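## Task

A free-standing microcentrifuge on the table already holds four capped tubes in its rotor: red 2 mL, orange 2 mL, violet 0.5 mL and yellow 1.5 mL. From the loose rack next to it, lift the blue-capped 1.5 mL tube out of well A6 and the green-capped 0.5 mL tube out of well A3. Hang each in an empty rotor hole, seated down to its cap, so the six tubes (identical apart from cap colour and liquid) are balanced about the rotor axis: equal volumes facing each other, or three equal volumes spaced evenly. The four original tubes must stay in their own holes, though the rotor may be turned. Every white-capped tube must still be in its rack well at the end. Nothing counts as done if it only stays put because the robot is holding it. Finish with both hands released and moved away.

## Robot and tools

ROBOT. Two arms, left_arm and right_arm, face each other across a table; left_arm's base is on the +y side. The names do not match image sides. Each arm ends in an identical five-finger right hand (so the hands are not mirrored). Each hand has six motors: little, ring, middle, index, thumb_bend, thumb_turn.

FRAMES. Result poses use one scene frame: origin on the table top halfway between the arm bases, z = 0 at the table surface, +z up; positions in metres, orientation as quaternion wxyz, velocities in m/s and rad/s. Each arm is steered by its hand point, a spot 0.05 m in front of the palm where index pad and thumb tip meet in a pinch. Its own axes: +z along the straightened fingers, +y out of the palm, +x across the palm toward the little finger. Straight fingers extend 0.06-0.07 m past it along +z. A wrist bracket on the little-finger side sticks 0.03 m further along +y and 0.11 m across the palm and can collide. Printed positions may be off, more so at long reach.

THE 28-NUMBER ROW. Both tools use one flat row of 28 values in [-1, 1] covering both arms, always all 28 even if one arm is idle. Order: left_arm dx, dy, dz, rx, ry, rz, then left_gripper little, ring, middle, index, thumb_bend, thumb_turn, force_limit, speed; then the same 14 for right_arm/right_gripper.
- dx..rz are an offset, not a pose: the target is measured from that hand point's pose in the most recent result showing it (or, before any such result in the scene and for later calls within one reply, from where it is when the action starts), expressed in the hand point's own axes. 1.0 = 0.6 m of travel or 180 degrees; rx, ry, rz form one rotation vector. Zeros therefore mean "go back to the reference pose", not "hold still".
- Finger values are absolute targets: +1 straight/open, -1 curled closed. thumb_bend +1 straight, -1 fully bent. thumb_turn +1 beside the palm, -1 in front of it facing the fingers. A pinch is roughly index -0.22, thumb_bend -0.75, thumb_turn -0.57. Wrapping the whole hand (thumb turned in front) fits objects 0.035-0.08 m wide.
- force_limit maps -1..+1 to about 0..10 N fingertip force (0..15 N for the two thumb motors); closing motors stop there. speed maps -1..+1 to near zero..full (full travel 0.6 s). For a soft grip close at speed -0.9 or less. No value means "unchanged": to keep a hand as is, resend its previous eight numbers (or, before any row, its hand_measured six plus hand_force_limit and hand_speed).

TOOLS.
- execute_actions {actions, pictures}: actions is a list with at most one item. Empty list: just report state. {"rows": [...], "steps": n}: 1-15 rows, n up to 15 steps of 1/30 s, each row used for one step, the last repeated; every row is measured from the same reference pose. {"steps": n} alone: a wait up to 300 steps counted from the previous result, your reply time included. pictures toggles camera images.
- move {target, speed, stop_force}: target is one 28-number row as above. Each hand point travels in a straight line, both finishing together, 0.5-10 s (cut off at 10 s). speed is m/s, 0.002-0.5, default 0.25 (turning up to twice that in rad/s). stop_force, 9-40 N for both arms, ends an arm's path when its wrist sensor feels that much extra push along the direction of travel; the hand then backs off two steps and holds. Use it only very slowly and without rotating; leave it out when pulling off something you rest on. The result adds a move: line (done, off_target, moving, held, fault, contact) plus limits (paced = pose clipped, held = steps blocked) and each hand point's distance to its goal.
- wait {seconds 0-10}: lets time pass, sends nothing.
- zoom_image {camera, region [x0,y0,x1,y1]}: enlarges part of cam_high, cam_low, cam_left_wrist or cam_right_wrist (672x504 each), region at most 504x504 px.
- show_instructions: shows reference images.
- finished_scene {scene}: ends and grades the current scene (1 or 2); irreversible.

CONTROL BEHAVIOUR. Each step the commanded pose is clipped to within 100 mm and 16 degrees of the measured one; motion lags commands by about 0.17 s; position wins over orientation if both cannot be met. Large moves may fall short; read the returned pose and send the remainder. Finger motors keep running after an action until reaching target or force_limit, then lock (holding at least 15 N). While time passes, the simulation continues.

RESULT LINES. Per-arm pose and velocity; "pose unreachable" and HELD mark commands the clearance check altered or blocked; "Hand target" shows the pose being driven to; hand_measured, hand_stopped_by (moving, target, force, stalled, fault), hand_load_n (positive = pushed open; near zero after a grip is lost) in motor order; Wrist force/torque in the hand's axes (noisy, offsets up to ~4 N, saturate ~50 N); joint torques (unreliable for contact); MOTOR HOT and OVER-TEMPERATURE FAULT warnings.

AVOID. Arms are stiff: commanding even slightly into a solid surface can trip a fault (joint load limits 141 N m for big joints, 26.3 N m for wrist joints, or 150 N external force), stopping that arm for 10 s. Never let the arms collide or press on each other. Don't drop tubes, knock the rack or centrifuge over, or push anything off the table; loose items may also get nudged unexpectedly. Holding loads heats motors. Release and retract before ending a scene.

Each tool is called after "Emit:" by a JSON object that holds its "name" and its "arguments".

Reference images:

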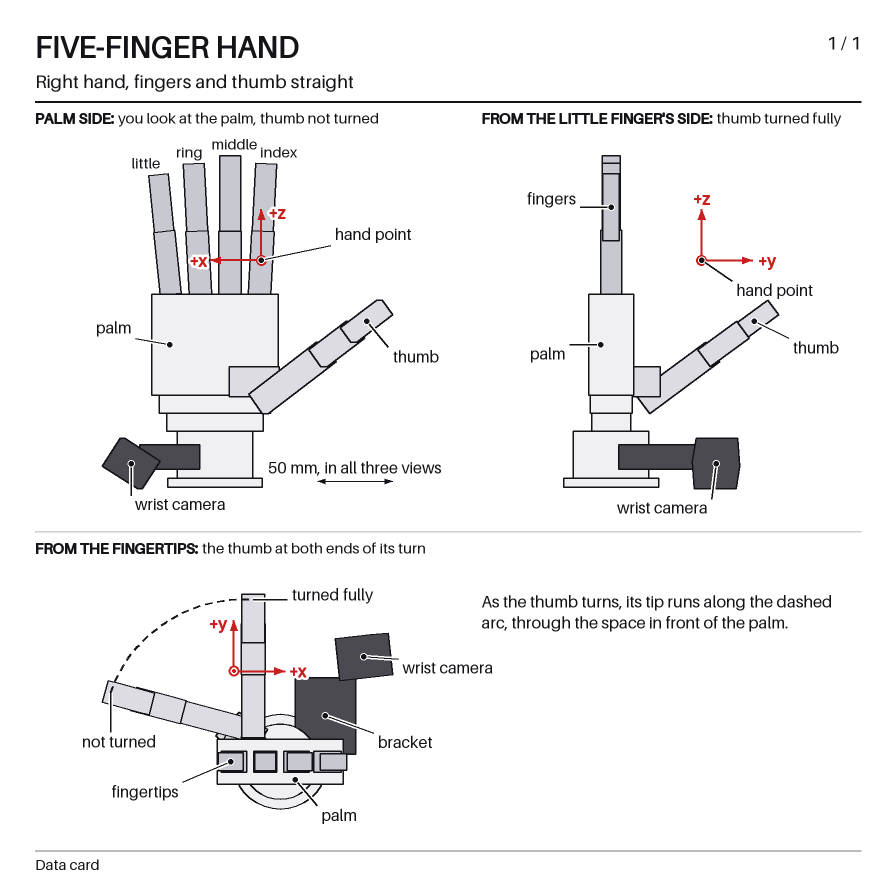

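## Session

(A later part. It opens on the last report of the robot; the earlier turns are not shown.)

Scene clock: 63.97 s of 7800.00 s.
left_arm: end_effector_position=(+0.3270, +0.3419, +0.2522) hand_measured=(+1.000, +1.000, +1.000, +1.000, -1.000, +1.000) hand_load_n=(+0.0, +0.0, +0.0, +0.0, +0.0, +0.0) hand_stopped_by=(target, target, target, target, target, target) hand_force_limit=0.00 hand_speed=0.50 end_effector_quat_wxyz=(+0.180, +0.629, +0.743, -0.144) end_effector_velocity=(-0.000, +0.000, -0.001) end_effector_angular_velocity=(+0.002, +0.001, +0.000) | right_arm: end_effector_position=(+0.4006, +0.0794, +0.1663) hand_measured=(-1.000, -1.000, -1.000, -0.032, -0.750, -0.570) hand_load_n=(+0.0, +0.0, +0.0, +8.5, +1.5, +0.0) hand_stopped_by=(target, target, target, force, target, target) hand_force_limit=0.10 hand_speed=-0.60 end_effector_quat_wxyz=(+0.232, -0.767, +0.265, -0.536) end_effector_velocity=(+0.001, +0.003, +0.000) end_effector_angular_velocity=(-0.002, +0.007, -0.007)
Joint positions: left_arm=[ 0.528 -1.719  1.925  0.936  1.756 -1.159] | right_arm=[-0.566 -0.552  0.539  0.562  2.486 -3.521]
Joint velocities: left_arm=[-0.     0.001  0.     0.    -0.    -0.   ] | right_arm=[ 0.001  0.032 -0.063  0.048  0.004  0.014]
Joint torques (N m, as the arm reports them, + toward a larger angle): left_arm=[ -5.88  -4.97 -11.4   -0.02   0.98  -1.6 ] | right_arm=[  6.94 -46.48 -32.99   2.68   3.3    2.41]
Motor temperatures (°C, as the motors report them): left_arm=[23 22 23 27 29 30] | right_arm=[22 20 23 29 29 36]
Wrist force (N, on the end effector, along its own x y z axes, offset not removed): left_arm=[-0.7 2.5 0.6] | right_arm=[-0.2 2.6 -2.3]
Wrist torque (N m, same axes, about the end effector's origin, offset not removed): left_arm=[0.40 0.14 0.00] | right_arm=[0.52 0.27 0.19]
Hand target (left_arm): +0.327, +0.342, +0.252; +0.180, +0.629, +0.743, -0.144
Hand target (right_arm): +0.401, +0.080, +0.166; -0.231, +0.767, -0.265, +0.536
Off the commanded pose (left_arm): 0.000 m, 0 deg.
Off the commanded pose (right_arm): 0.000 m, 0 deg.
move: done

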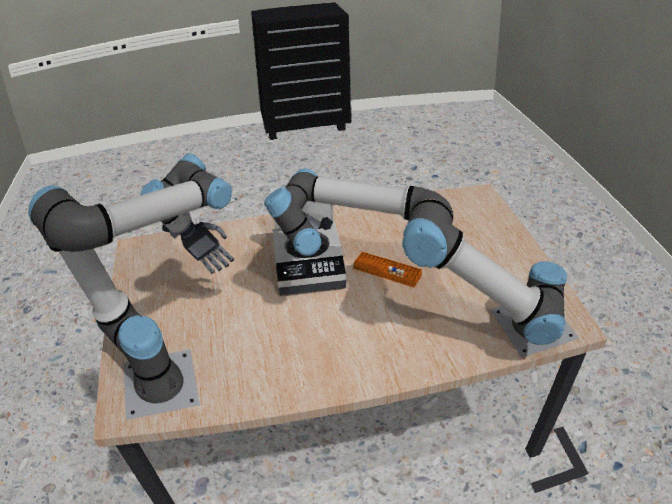

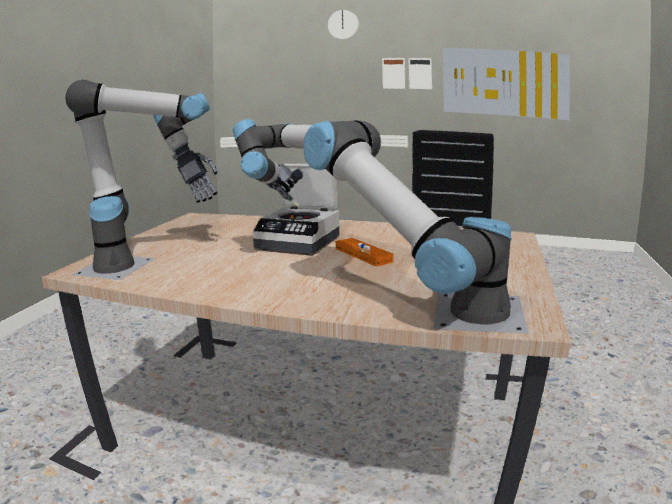

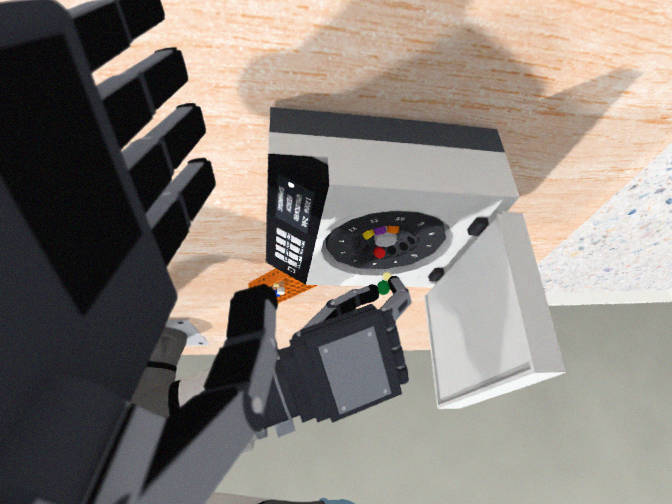

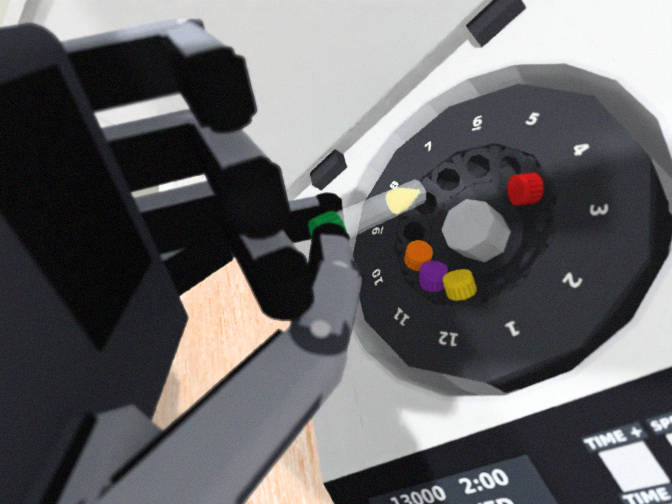

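Emit:
{"name": "move", "arguments": {"target": [0,0,0,0,0,0,1,1,1,1,-1,1,0,0.5,-0.0049,0.0689,0.0298,0,0,0,-1,-1,-1,-0.2,-0.75,-0.57,0.1,-0.6], "speed": 0.04}}

Emit:
{"name": "zoom_image", "arguments": {"camera": "cam_left_wrist", "region": [340, 215, 440, 315]}}

Emit:
{"name": "zoom_image", "arguments": {"camera": "cam_right_wrist", "region": [300, 120, 500, 320]}}

Scene clock: 70.40 s of 7800.00 s.
left_arm: end_effector_position=(+0.3270, +0.3419, +0.2522) hand_measured=(+1.000, +1.000, +1.000, +1.000, -1.000, +1.000) hand_load_n=(+0.0, +0.0, +0.0, +0.0, +0.0, +0.0) hand_stopped_by=(target, target, target, target, target, target) hand_force_limit=0.00 hand_speed=0.50 end_effector_quat_wxyz=(+0.180, +0.629, +0.743, -0.144) end_effector_velocity=(-0.000, -0.001, +0.000) end_effector_angular_velocity=(-0.000, -0.000, -0.002) | right_arm: end_effector_position=(+0.4100, +0.0516, +0.1323) hand_measured=(-1.000, -1.000, -1.000, -0.032, -0.750, -0.570) hand_load_n=(+0.0, +0.0, +0.0, +8.5, +1.5, +0.0) hand_stopped_by=(target, target, target, force, target, target) hand_force_limit=0.10 hand_speed=-0.60 end_effector_quat_wxyz=(+0.232, -0.767, +0.265, -0.536) end_effector_velocity=(+0.000, -0.001, -0.002) end_effector_angular_velocity=(-0.000, -0.001, +0.002)
Joint positions: left_arm=[ 0.528 -1.719  1.925  0.936  1.756 -1.159] | right_arm=[-0.598 -0.64   0.79   0.378  2.459 -3.547]
Joint velocities: left_arm=[-0.002  0.    -0.    -0.    -0.     0.   ] | right_arm=[-0.001 -0.005  0.013 -0.011 -0.002 -0.003]
Joint torques (N m, as the arm reports them, + toward a larger angle): left_arm=[  0.88  -5.03 -12.91   1.52  -0.45  -1.77] | right_arm=[ -9.23 -58.13  -9.47  -1.53  -2.34  -2.56]
Motor temperatures (°C, as the motors report them): left_arm=[23 22 23 27 29 30] | right_arm=[22 20 23 29 29 36]
Wrist force (N, on the end effector, along its own x y z axes, offset not removed): left_arm=[0.3 2.6 2.0] | right_arm=[3.7 3.5 0.7]
Wrist torque (N m, same axes, about the end effector's origin, offset not removed): left_arm=[0.27 -0.17 0.07] | right_arm=[0.51 -0.51 0.39]
Hand target (left_arm): +0.327, +0.342, +0.252; +0.180, +0.629, +0.743, -0.144
Hand target (right_arm): +0.410, +0.052, +0.132; -0.232, +0.767, -0.265, +0.536
Off the commanded pose (left_arm): 0.000 m, 0 deg.
Off the commanded pose (right_arm): 0.000 m, 0 deg.
move: done

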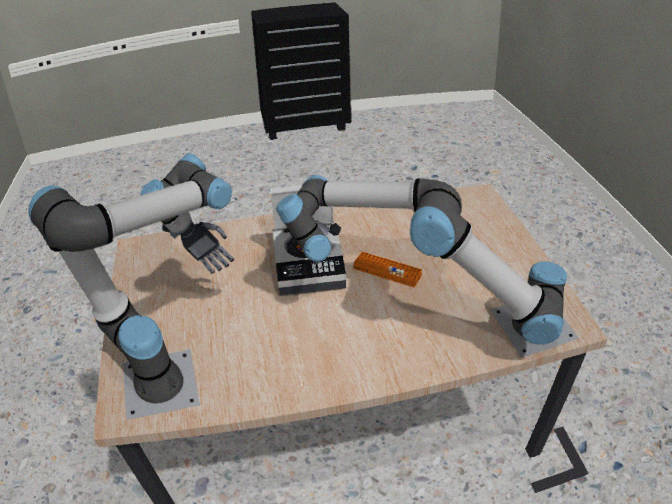

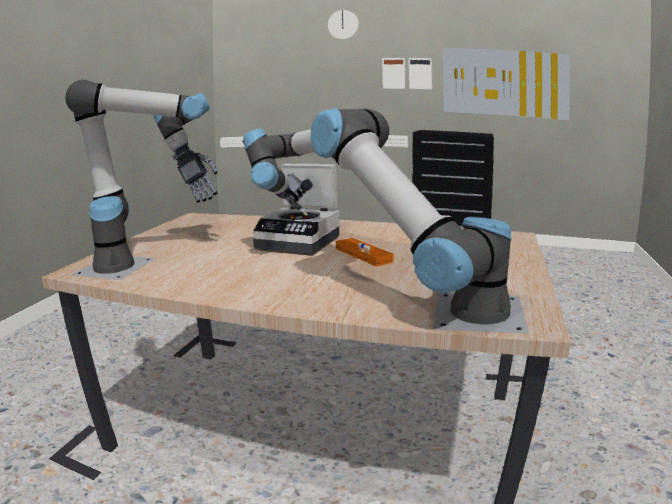

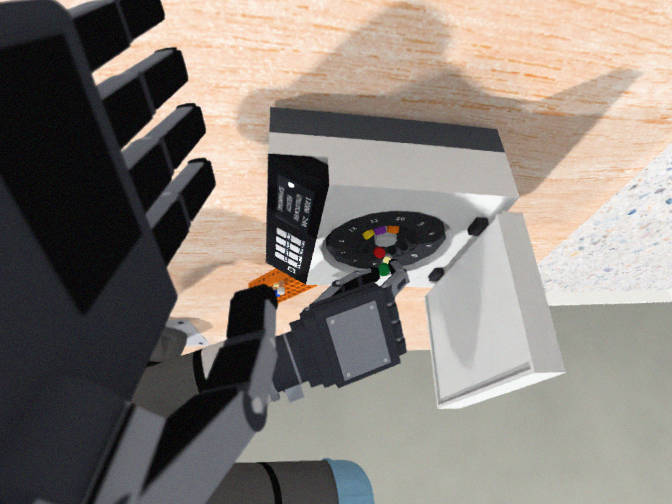

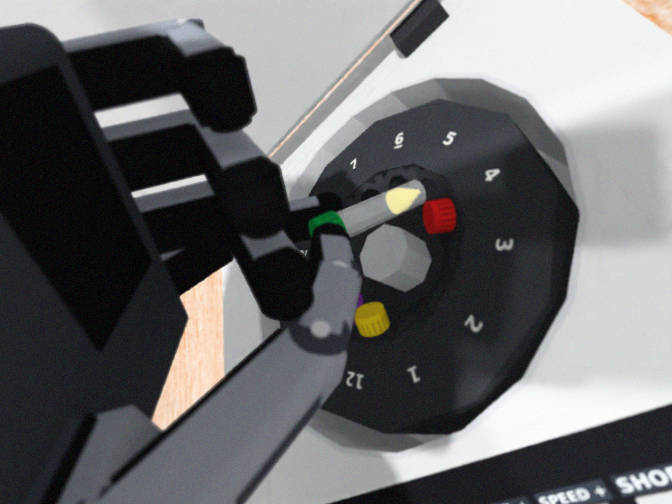

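Region (340, 215, 440, 315) of cam_left_wrist's 672x504 image, scaled by 5.040, with more detail than that image has.

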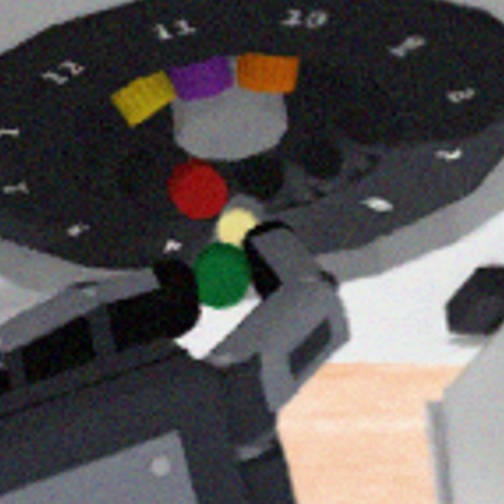

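Region (300, 120, 500, 320) of cam_right_wrist's 672x504 image, scaled by 2.520, with more detail than that image has.

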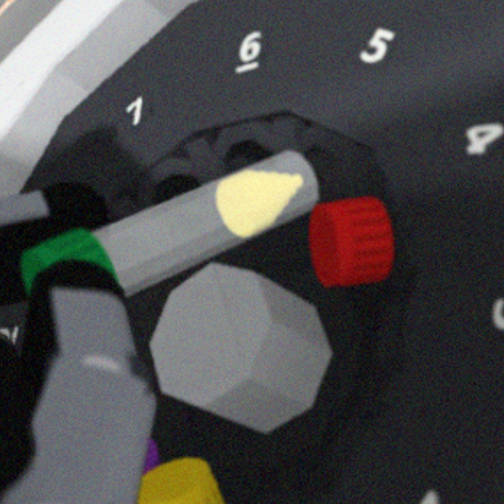

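Emit:
{"name": "move", "arguments": {"target": [0,0,0,0,0,0,1,1,1,1,-1,1,0,0.5,-0.0083,-0.0037,0.0075,0,0,0,-1,-1,-1,-0.2,-0.75,-0.57,0.1,-0.6], "speed": 0.01}}

Emit:
{"name": "zoom_image", "arguments": {"camera": "cam_left_wrist", "region": [360, 225, 420, 285]}}

Emit:
{"name": "zoom_image", "arguments": {"camera": "cam_right_wrist", "region": [360, 140, 480, 260]}}

Scene clock: 72.83 s of 7800.00 s.
left_arm: end_effector_position=(+0.3270, +0.3419, +0.2522) hand_measured=(+1.000, +1.000, +1.000, +1.000, -1.000, +1.000) hand_load_n=(+0.0, +0.0, +0.0, +0.0, +0.0, +0.0) hand_stopped_by=(target, target, target, target, target, target) hand_force_limit=0.00 hand_speed=0.50 end_effector_quat_wxyz=(+0.180, +0.629, +0.743, -0.144) end_effector_velocity=(+0.000, +0.000, +0.000) end_effector_angular_velocity=(-0.001, -0.000, +0.001) | right_arm: end_effector_position=(+0.4132, +0.0567, +0.1288) hand_measured=(-1.000, -1.000, -1.000, -0.032, -0.750, -0.570) hand_load_n=(+0.0, +0.0, +0.0, +8.5, +1.5, +0.0) hand_stopped_by=(target, target, target, force, target, target) hand_force_limit=0.10 hand_speed=-0.60 end_effector_quat_wxyz=(+0.232, -0.767, +0.265, -0.536) end_effector_velocity=(+0.001, +0.001, -0.001) end_effector_angular_velocity=(-0.000, +0.000, -0.001)
Joint positions: left_arm=[ 0.528 -1.719  1.925  0.936  1.756 -1.159] | right_arm=[-0.598 -0.619  0.758  0.388  2.458 -3.548]
Joint velocities: left_arm=[ 0.001 -0.     0.    -0.001  0.    -0.001] | right_arm=[-0.     0.007 -0.011  0.004  0.    -0.   ]
Joint torques (N m, as the arm reports them, + toward a larger angle): left_arm=[  4.39  -6.74 -13.06   1.87   1.22  -1.65] | right_arm=[ -3.07 -46.49 -32.7    2.36   1.53   0.91]
Motor temperatures (°C, as the motors report them): left_arm=[23 22 23 27 29 30] | right_arm=[22 20 23 29 29 36]
Wrist force (N, on the end effector, along its own x y z axes, offset not removed): left_arm=[-2.0 3.1 2.3] | right_arm=[2.7 1.5 1.6]
Wrist torque (N m, same axes, about the end effector's origin, offset not removed): left_arm=[0.33 0.23 -0.07] | right_arm=[0.09 -0.58 0.40]
Hand target (left_arm): +0.327, +0.342, +0.252; +0.180, +0.629, +0.743, -0.144
Hand target (right_arm): +0.413, +0.057, +0.129; -0.232, +0.767, -0.265, +0.536
Off the commanded pose (left_arm): 0.000 m, 0 deg.
Off the commanded pose (right_arm): 0.000 m, 0 deg.
move: done

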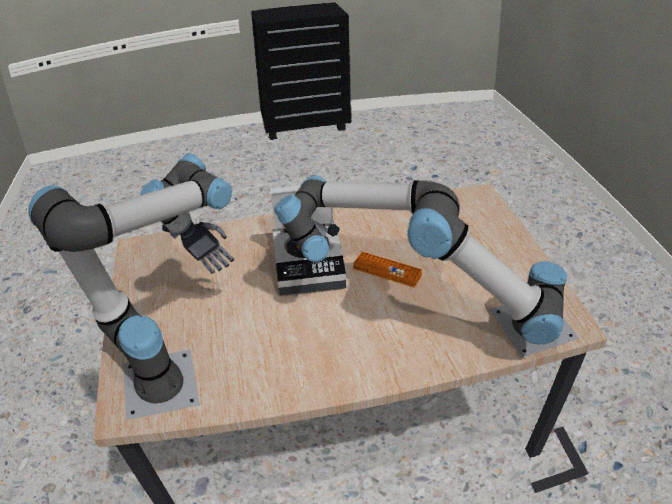

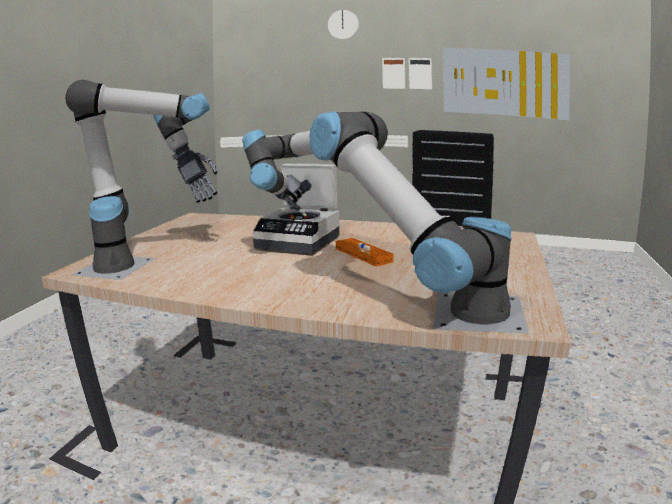

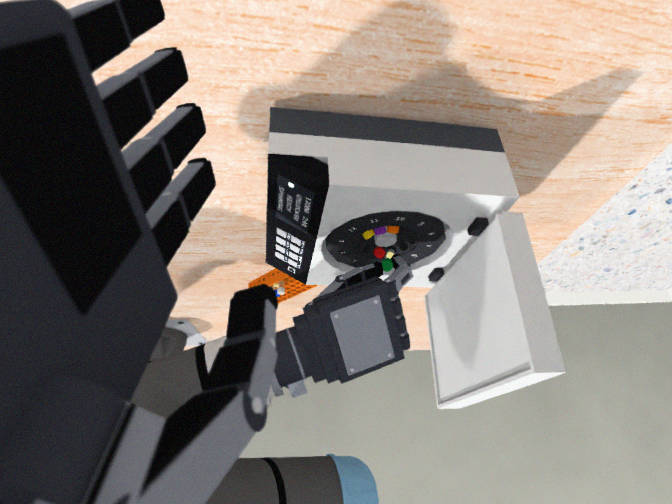

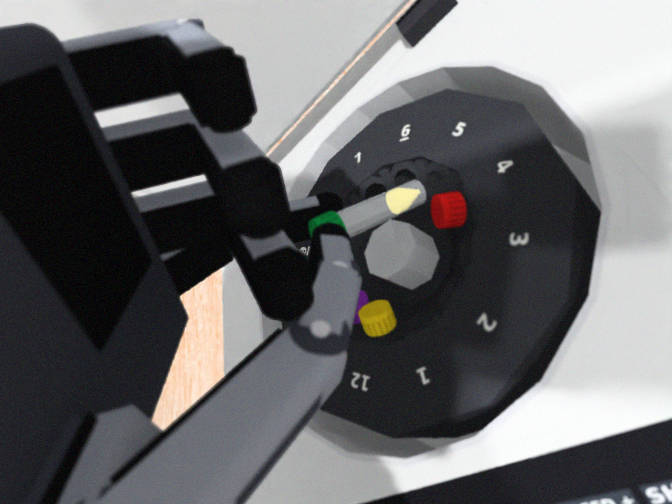

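Region (360, 225, 420, 285) of cam_left_wrist's 672x504 image, scaled by 8.400, with more detail than that image has.

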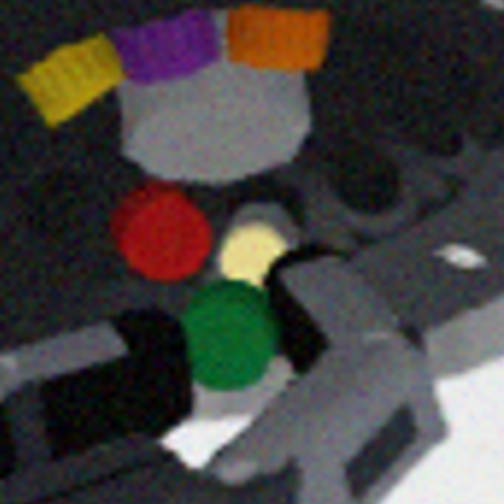

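Region (360, 140, 480, 260) of cam_right_wrist's 672x504 image, scaled by 4.200, with more detail than that image has.

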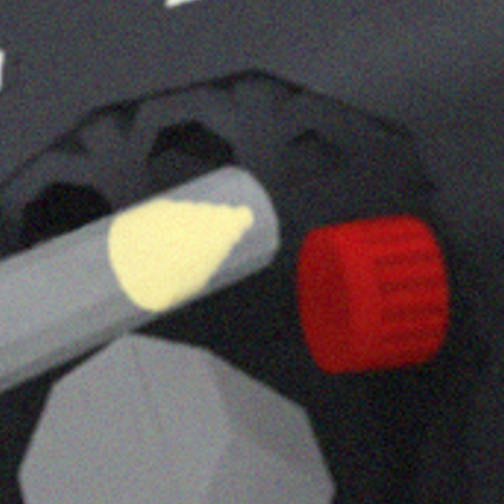

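Emit:
{"name": "move", "arguments": {"target": [0,0,0,0,0,0,1,1,1,1,-1,1,0,0.5,0.0003,0.0209,0.0104,0,0,0,-1,-1,-1,-0.2,-0.75,-0.57,0.1,-0.6], "speed": 0.01, "stop_force": 10}}

Emit:
{"name": "zoom_image", "arguments": {"camera": "cam_left_wrist", "region": [360, 225, 420, 285]}}

Emit:
{"name": "zoom_image", "arguments": {"camera": "cam_right_wrist", "region": [300, 120, 480, 300]}}

Scene clock: 75.57 s of 7800.00 s.
left_arm: end_effector_position=(+0.3270, +0.3419, +0.2522) hand_measured=(+1.000, +1.000, +1.000, +1.000, -1.000, +1.000) hand_load_n=(+0.0, +0.0, +0.0, +0.0, +0.0, +0.0) hand_stopped_by=(target, target, target, target, target, target) hand_force_limit=0.00 hand_speed=0.50 end_effector_quat_wxyz=(+0.180, +0.629, +0.743, -0.144) end_effector_velocity=(-0.000, +0.000, +0.000) end_effector_angular_velocity=(+0.000, -0.000, +0.000) | right_arm: end_effector_position=(+0.4171, +0.0478, +0.1191) hand_measured=(-1.000, -1.000, -1.000, -0.032, -0.750, -0.570) hand_load_n=(+0.0, +0.0, +0.0, +8.5, +1.5, +0.0) hand_stopped_by=(target, target, target, force, target, target) hand_force_limit=0.10 hand_speed=-0.60 end_effector_quat_wxyz=(+0.232, -0.767, +0.265, -0.536) end_effector_velocity=(-0.000, -0.001, -0.001) end_effector_angular_velocity=(-0.001, -0.001, -0.001)
Joint positions: left_arm=[ 0.528 -1.719  1.925  0.936  1.756 -1.159] | right_arm=[-0.609 -0.639  0.821  0.338  2.448 -3.557]
Joint velocities: left_arm=[-0.001 -0.     0.     0.    -0.001 -0.001] | right_arm=[-0.001 -0.004  0.01  -0.007  0.001 -0.002]
Joint torques (N m, as the arm reports them, + toward a larger angle): left_arm=[-10.47  -7.91 -12.98   0.26   1.14  -1.6 ] | right_arm=[ -9.3  -58.17  -7.58  -1.99  -2.79  -2.71]
Motor temperatures (°C, as the motors report them): left_arm=[23 22 23 27 29 30] | right_arm=[22 20 23 29 29 36]
Wrist force (N, on the end effector, along its own x y z axes, offset not removed): left_arm=[-1.0 4.8 1.0] | right_arm=[0.0 1.4 -0.9]
Wrist torque (N m, same axes, about the end effector's origin, offset not removed): left_arm=[0.60 0.12 0.05] | right_arm=[0.25 0.01 0.10]
Hand target (left_arm): +0.327, +0.342, +0.252; +0.180, +0.629, +0.743, -0.144
Hand target (right_arm): +0.417, +0.048, +0.119; -0.232, +0.767, -0.265, +0.536
Off the commanded pose (left_arm): 0.000 m, 0 deg.
Off the commanded pose (right_arm): 0.000 m, 0 deg.
move: done

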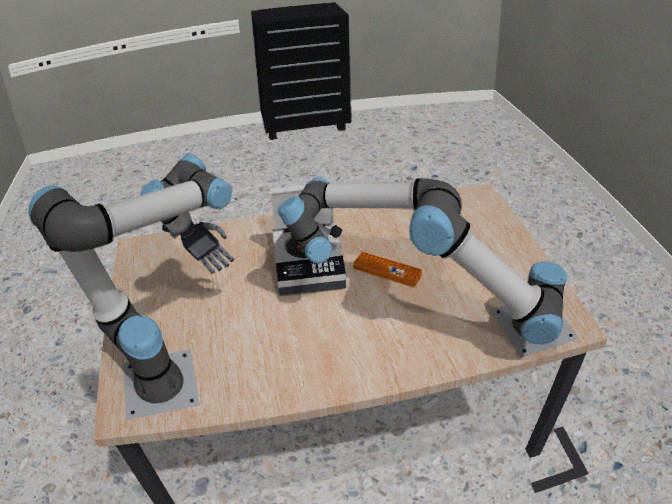

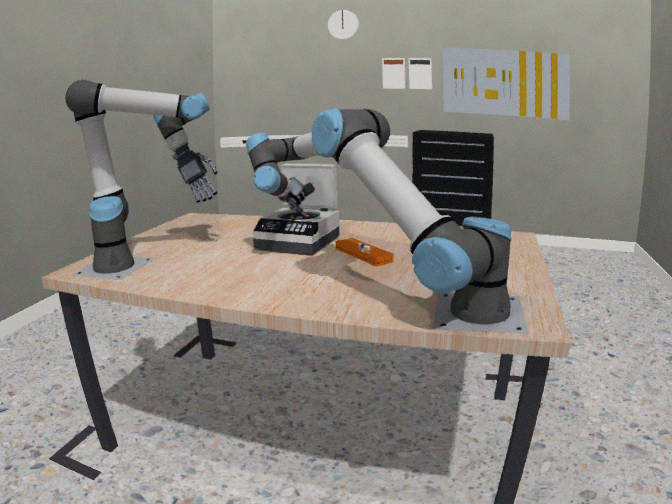

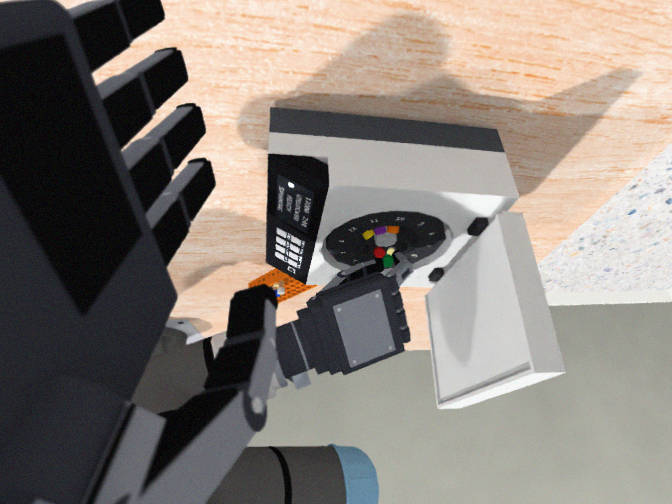

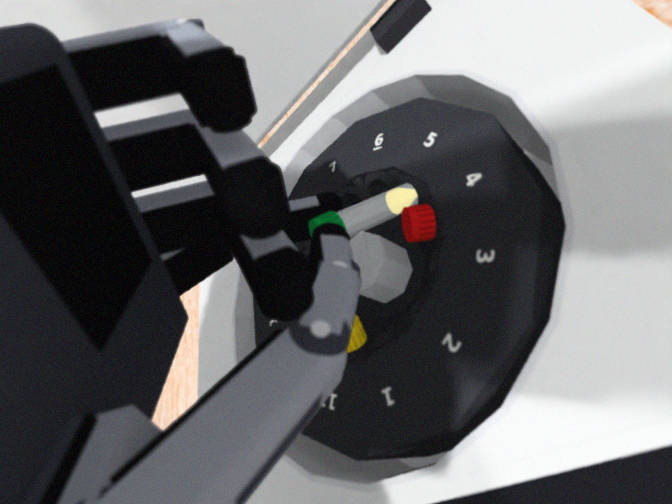

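Region (360, 225, 420, 285) of cam_left_wrist's 672x504 image, scaled by 8.400, with more detail than that image has.

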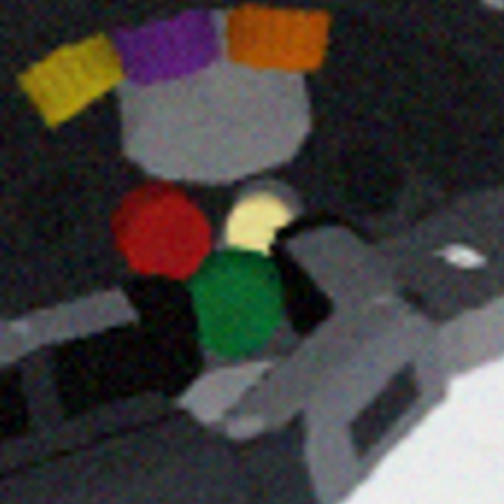

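Region (300, 120, 480, 300) of cam_right_wrist's 672x504 image, scaled by 2.800, with more detail than that image has.

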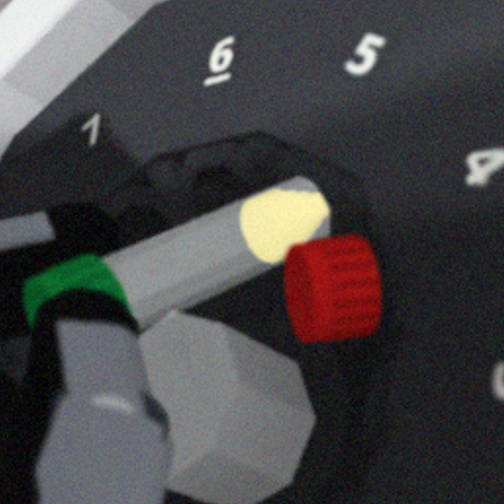

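Emit:
{"name": "move", "arguments": {"target": [0,0,0,0,0,0,1,1,1,1,-1,1,0,0.5,0.0003,0.0206,0.011,0,0,0,-1,-1,-1,-0.2,-0.75,-0.57,0.1,-0.6], "speed": 0.01, "stop_force": 10}}

Emit:
{"name": "zoom_image", "arguments": {"camera": "cam_left_wrist", "region": [360, 225, 420, 285]}}

Emit:
{"name": "zoom_image", "arguments": {"camera": "cam_right_wrist", "region": [300, 120, 480, 300]}}

Scene clock: 78.53 s of 7800.00 s.
left_arm: end_effector_position=(+0.3270, +0.3419, +0.2522) hand_measured=(+1.000, +1.000, +1.000, +1.000, -1.000, +1.000) hand_load_n=(+0.0, +0.0, +0.0, +0.0, +0.0, +0.0) hand_stopped_by=(target, target, target, target, target, target) hand_force_limit=0.00 hand_speed=0.50 end_effector_quat_wxyz=(+0.180, +0.629, +0.743, -0.144) end_effector_velocity=(-0.000, -0.000, -0.000) end_effector_angular_velocity=(-0.000, +0.001, -0.000) | right_arm: end_effector_position=(+0.4214, +0.0389, +0.1093) hand_measured=(-1.000, -1.000, -1.000, -0.032, -0.750, -0.570) hand_load_n=(+0.0, +0.0, +0.0, +8.5, +1.5, +0.0) hand_stopped_by=(target, target, target, force, target, target) hand_force_limit=0.10 hand_speed=-0.60 end_effector_quat_wxyz=(+0.232, -0.767, +0.265, -0.536) end_effector_velocity=(+0.000, -0.001, -0.002) end_effector_angular_velocity=(+0.001, +0.001, +0.002)
Joint positions: left_arm=[ 0.528 -1.719  1.925  0.936  1.756 -1.159] | right_arm=[-0.622 -0.656  0.878  0.292  2.438 -3.566]
Joint velocities: left_arm=[-0.     0.     0.     0.     0.001 -0.   ] | right_arm=[-0.002 -0.003  0.009 -0.008 -0.004 -0.002]
Joint torques (N m, as the arm reports them, + toward a larger angle): left_arm=[-11.43  -7.09 -11.77   0.37   1.09  -1.72] | right_arm=[ -8.49 -57.59  -7.99  -1.66  -2.63  -2.75]
Motor temperatures (°C, as the motors report them): left_arm=[23 22 23 27 29 30] | right_arm=[22 20 23 29 29 36]
Wrist force (N, on the end effector, along its own x y z axes, offset not removed): left_arm=[-1.9 4.2 0.1] | right_arm=[1.1 0.6 -2.1]
Wrist torque (N m, same axes, about the end effector's origin, offset not removed): left_arm=[0.51 0.31 0.07] | right_arm=[0.15 -0.04 0.22]
Hand target (left_arm): +0.327, +0.342, +0.252; +0.180, +0.629, +0.743, -0.144
Hand target (right_arm): +0.421, +0.039, +0.109; -0.232, +0.767, -0.265, +0.536
Off the commanded pose (left_arm): 0.000 m, 0 deg.
Off the commanded pose (right_arm): 0.000 m, 0 deg.
move: done

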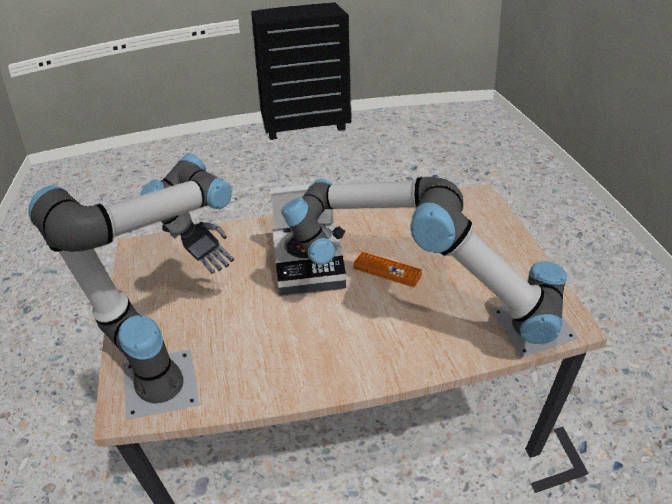

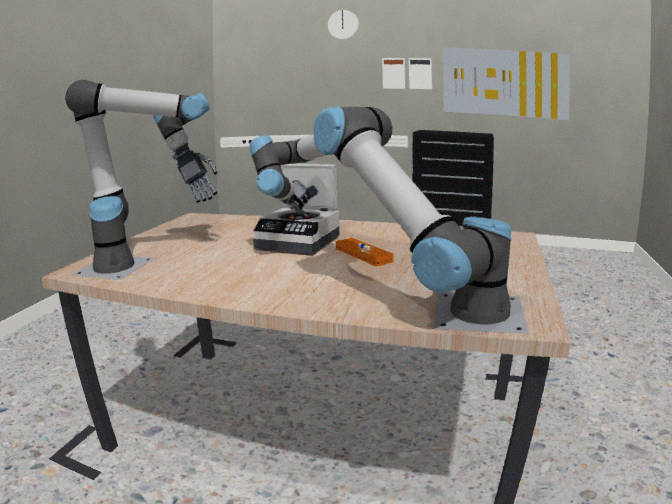

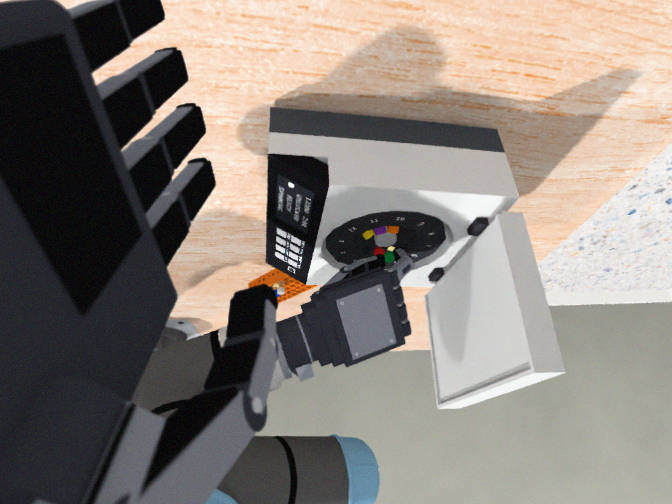

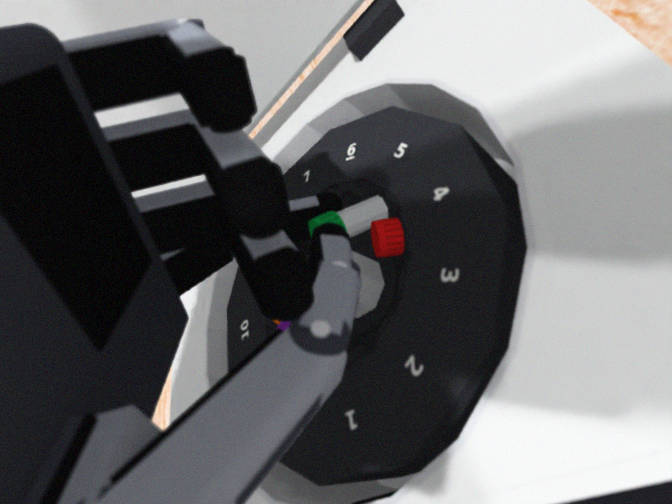

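Region (360, 225, 420, 285) of cam_left_wrist's 672x504 image, scaled by 8.400, with more detail than that image has.

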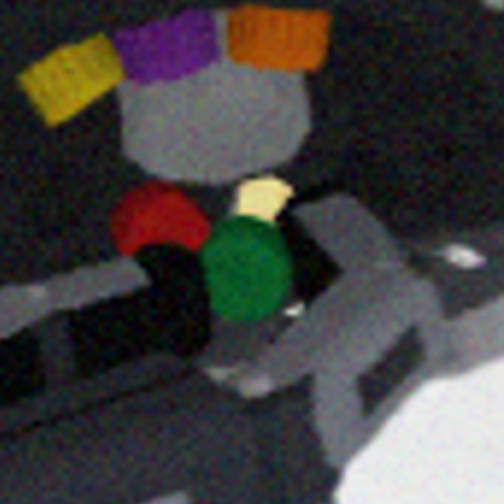

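Region (300, 120, 480, 300) of cam_right_wrist's 672x504 image, scaled by 2.800, with more detail than that image has.

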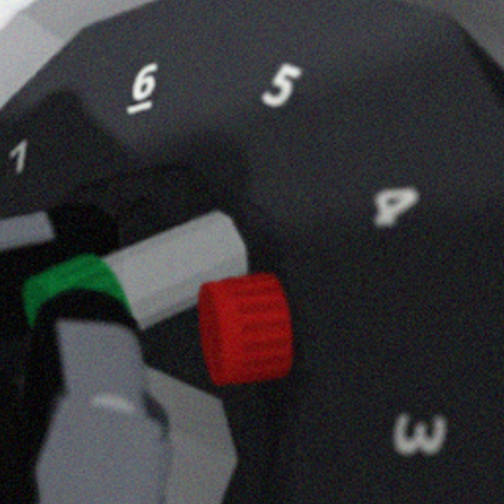

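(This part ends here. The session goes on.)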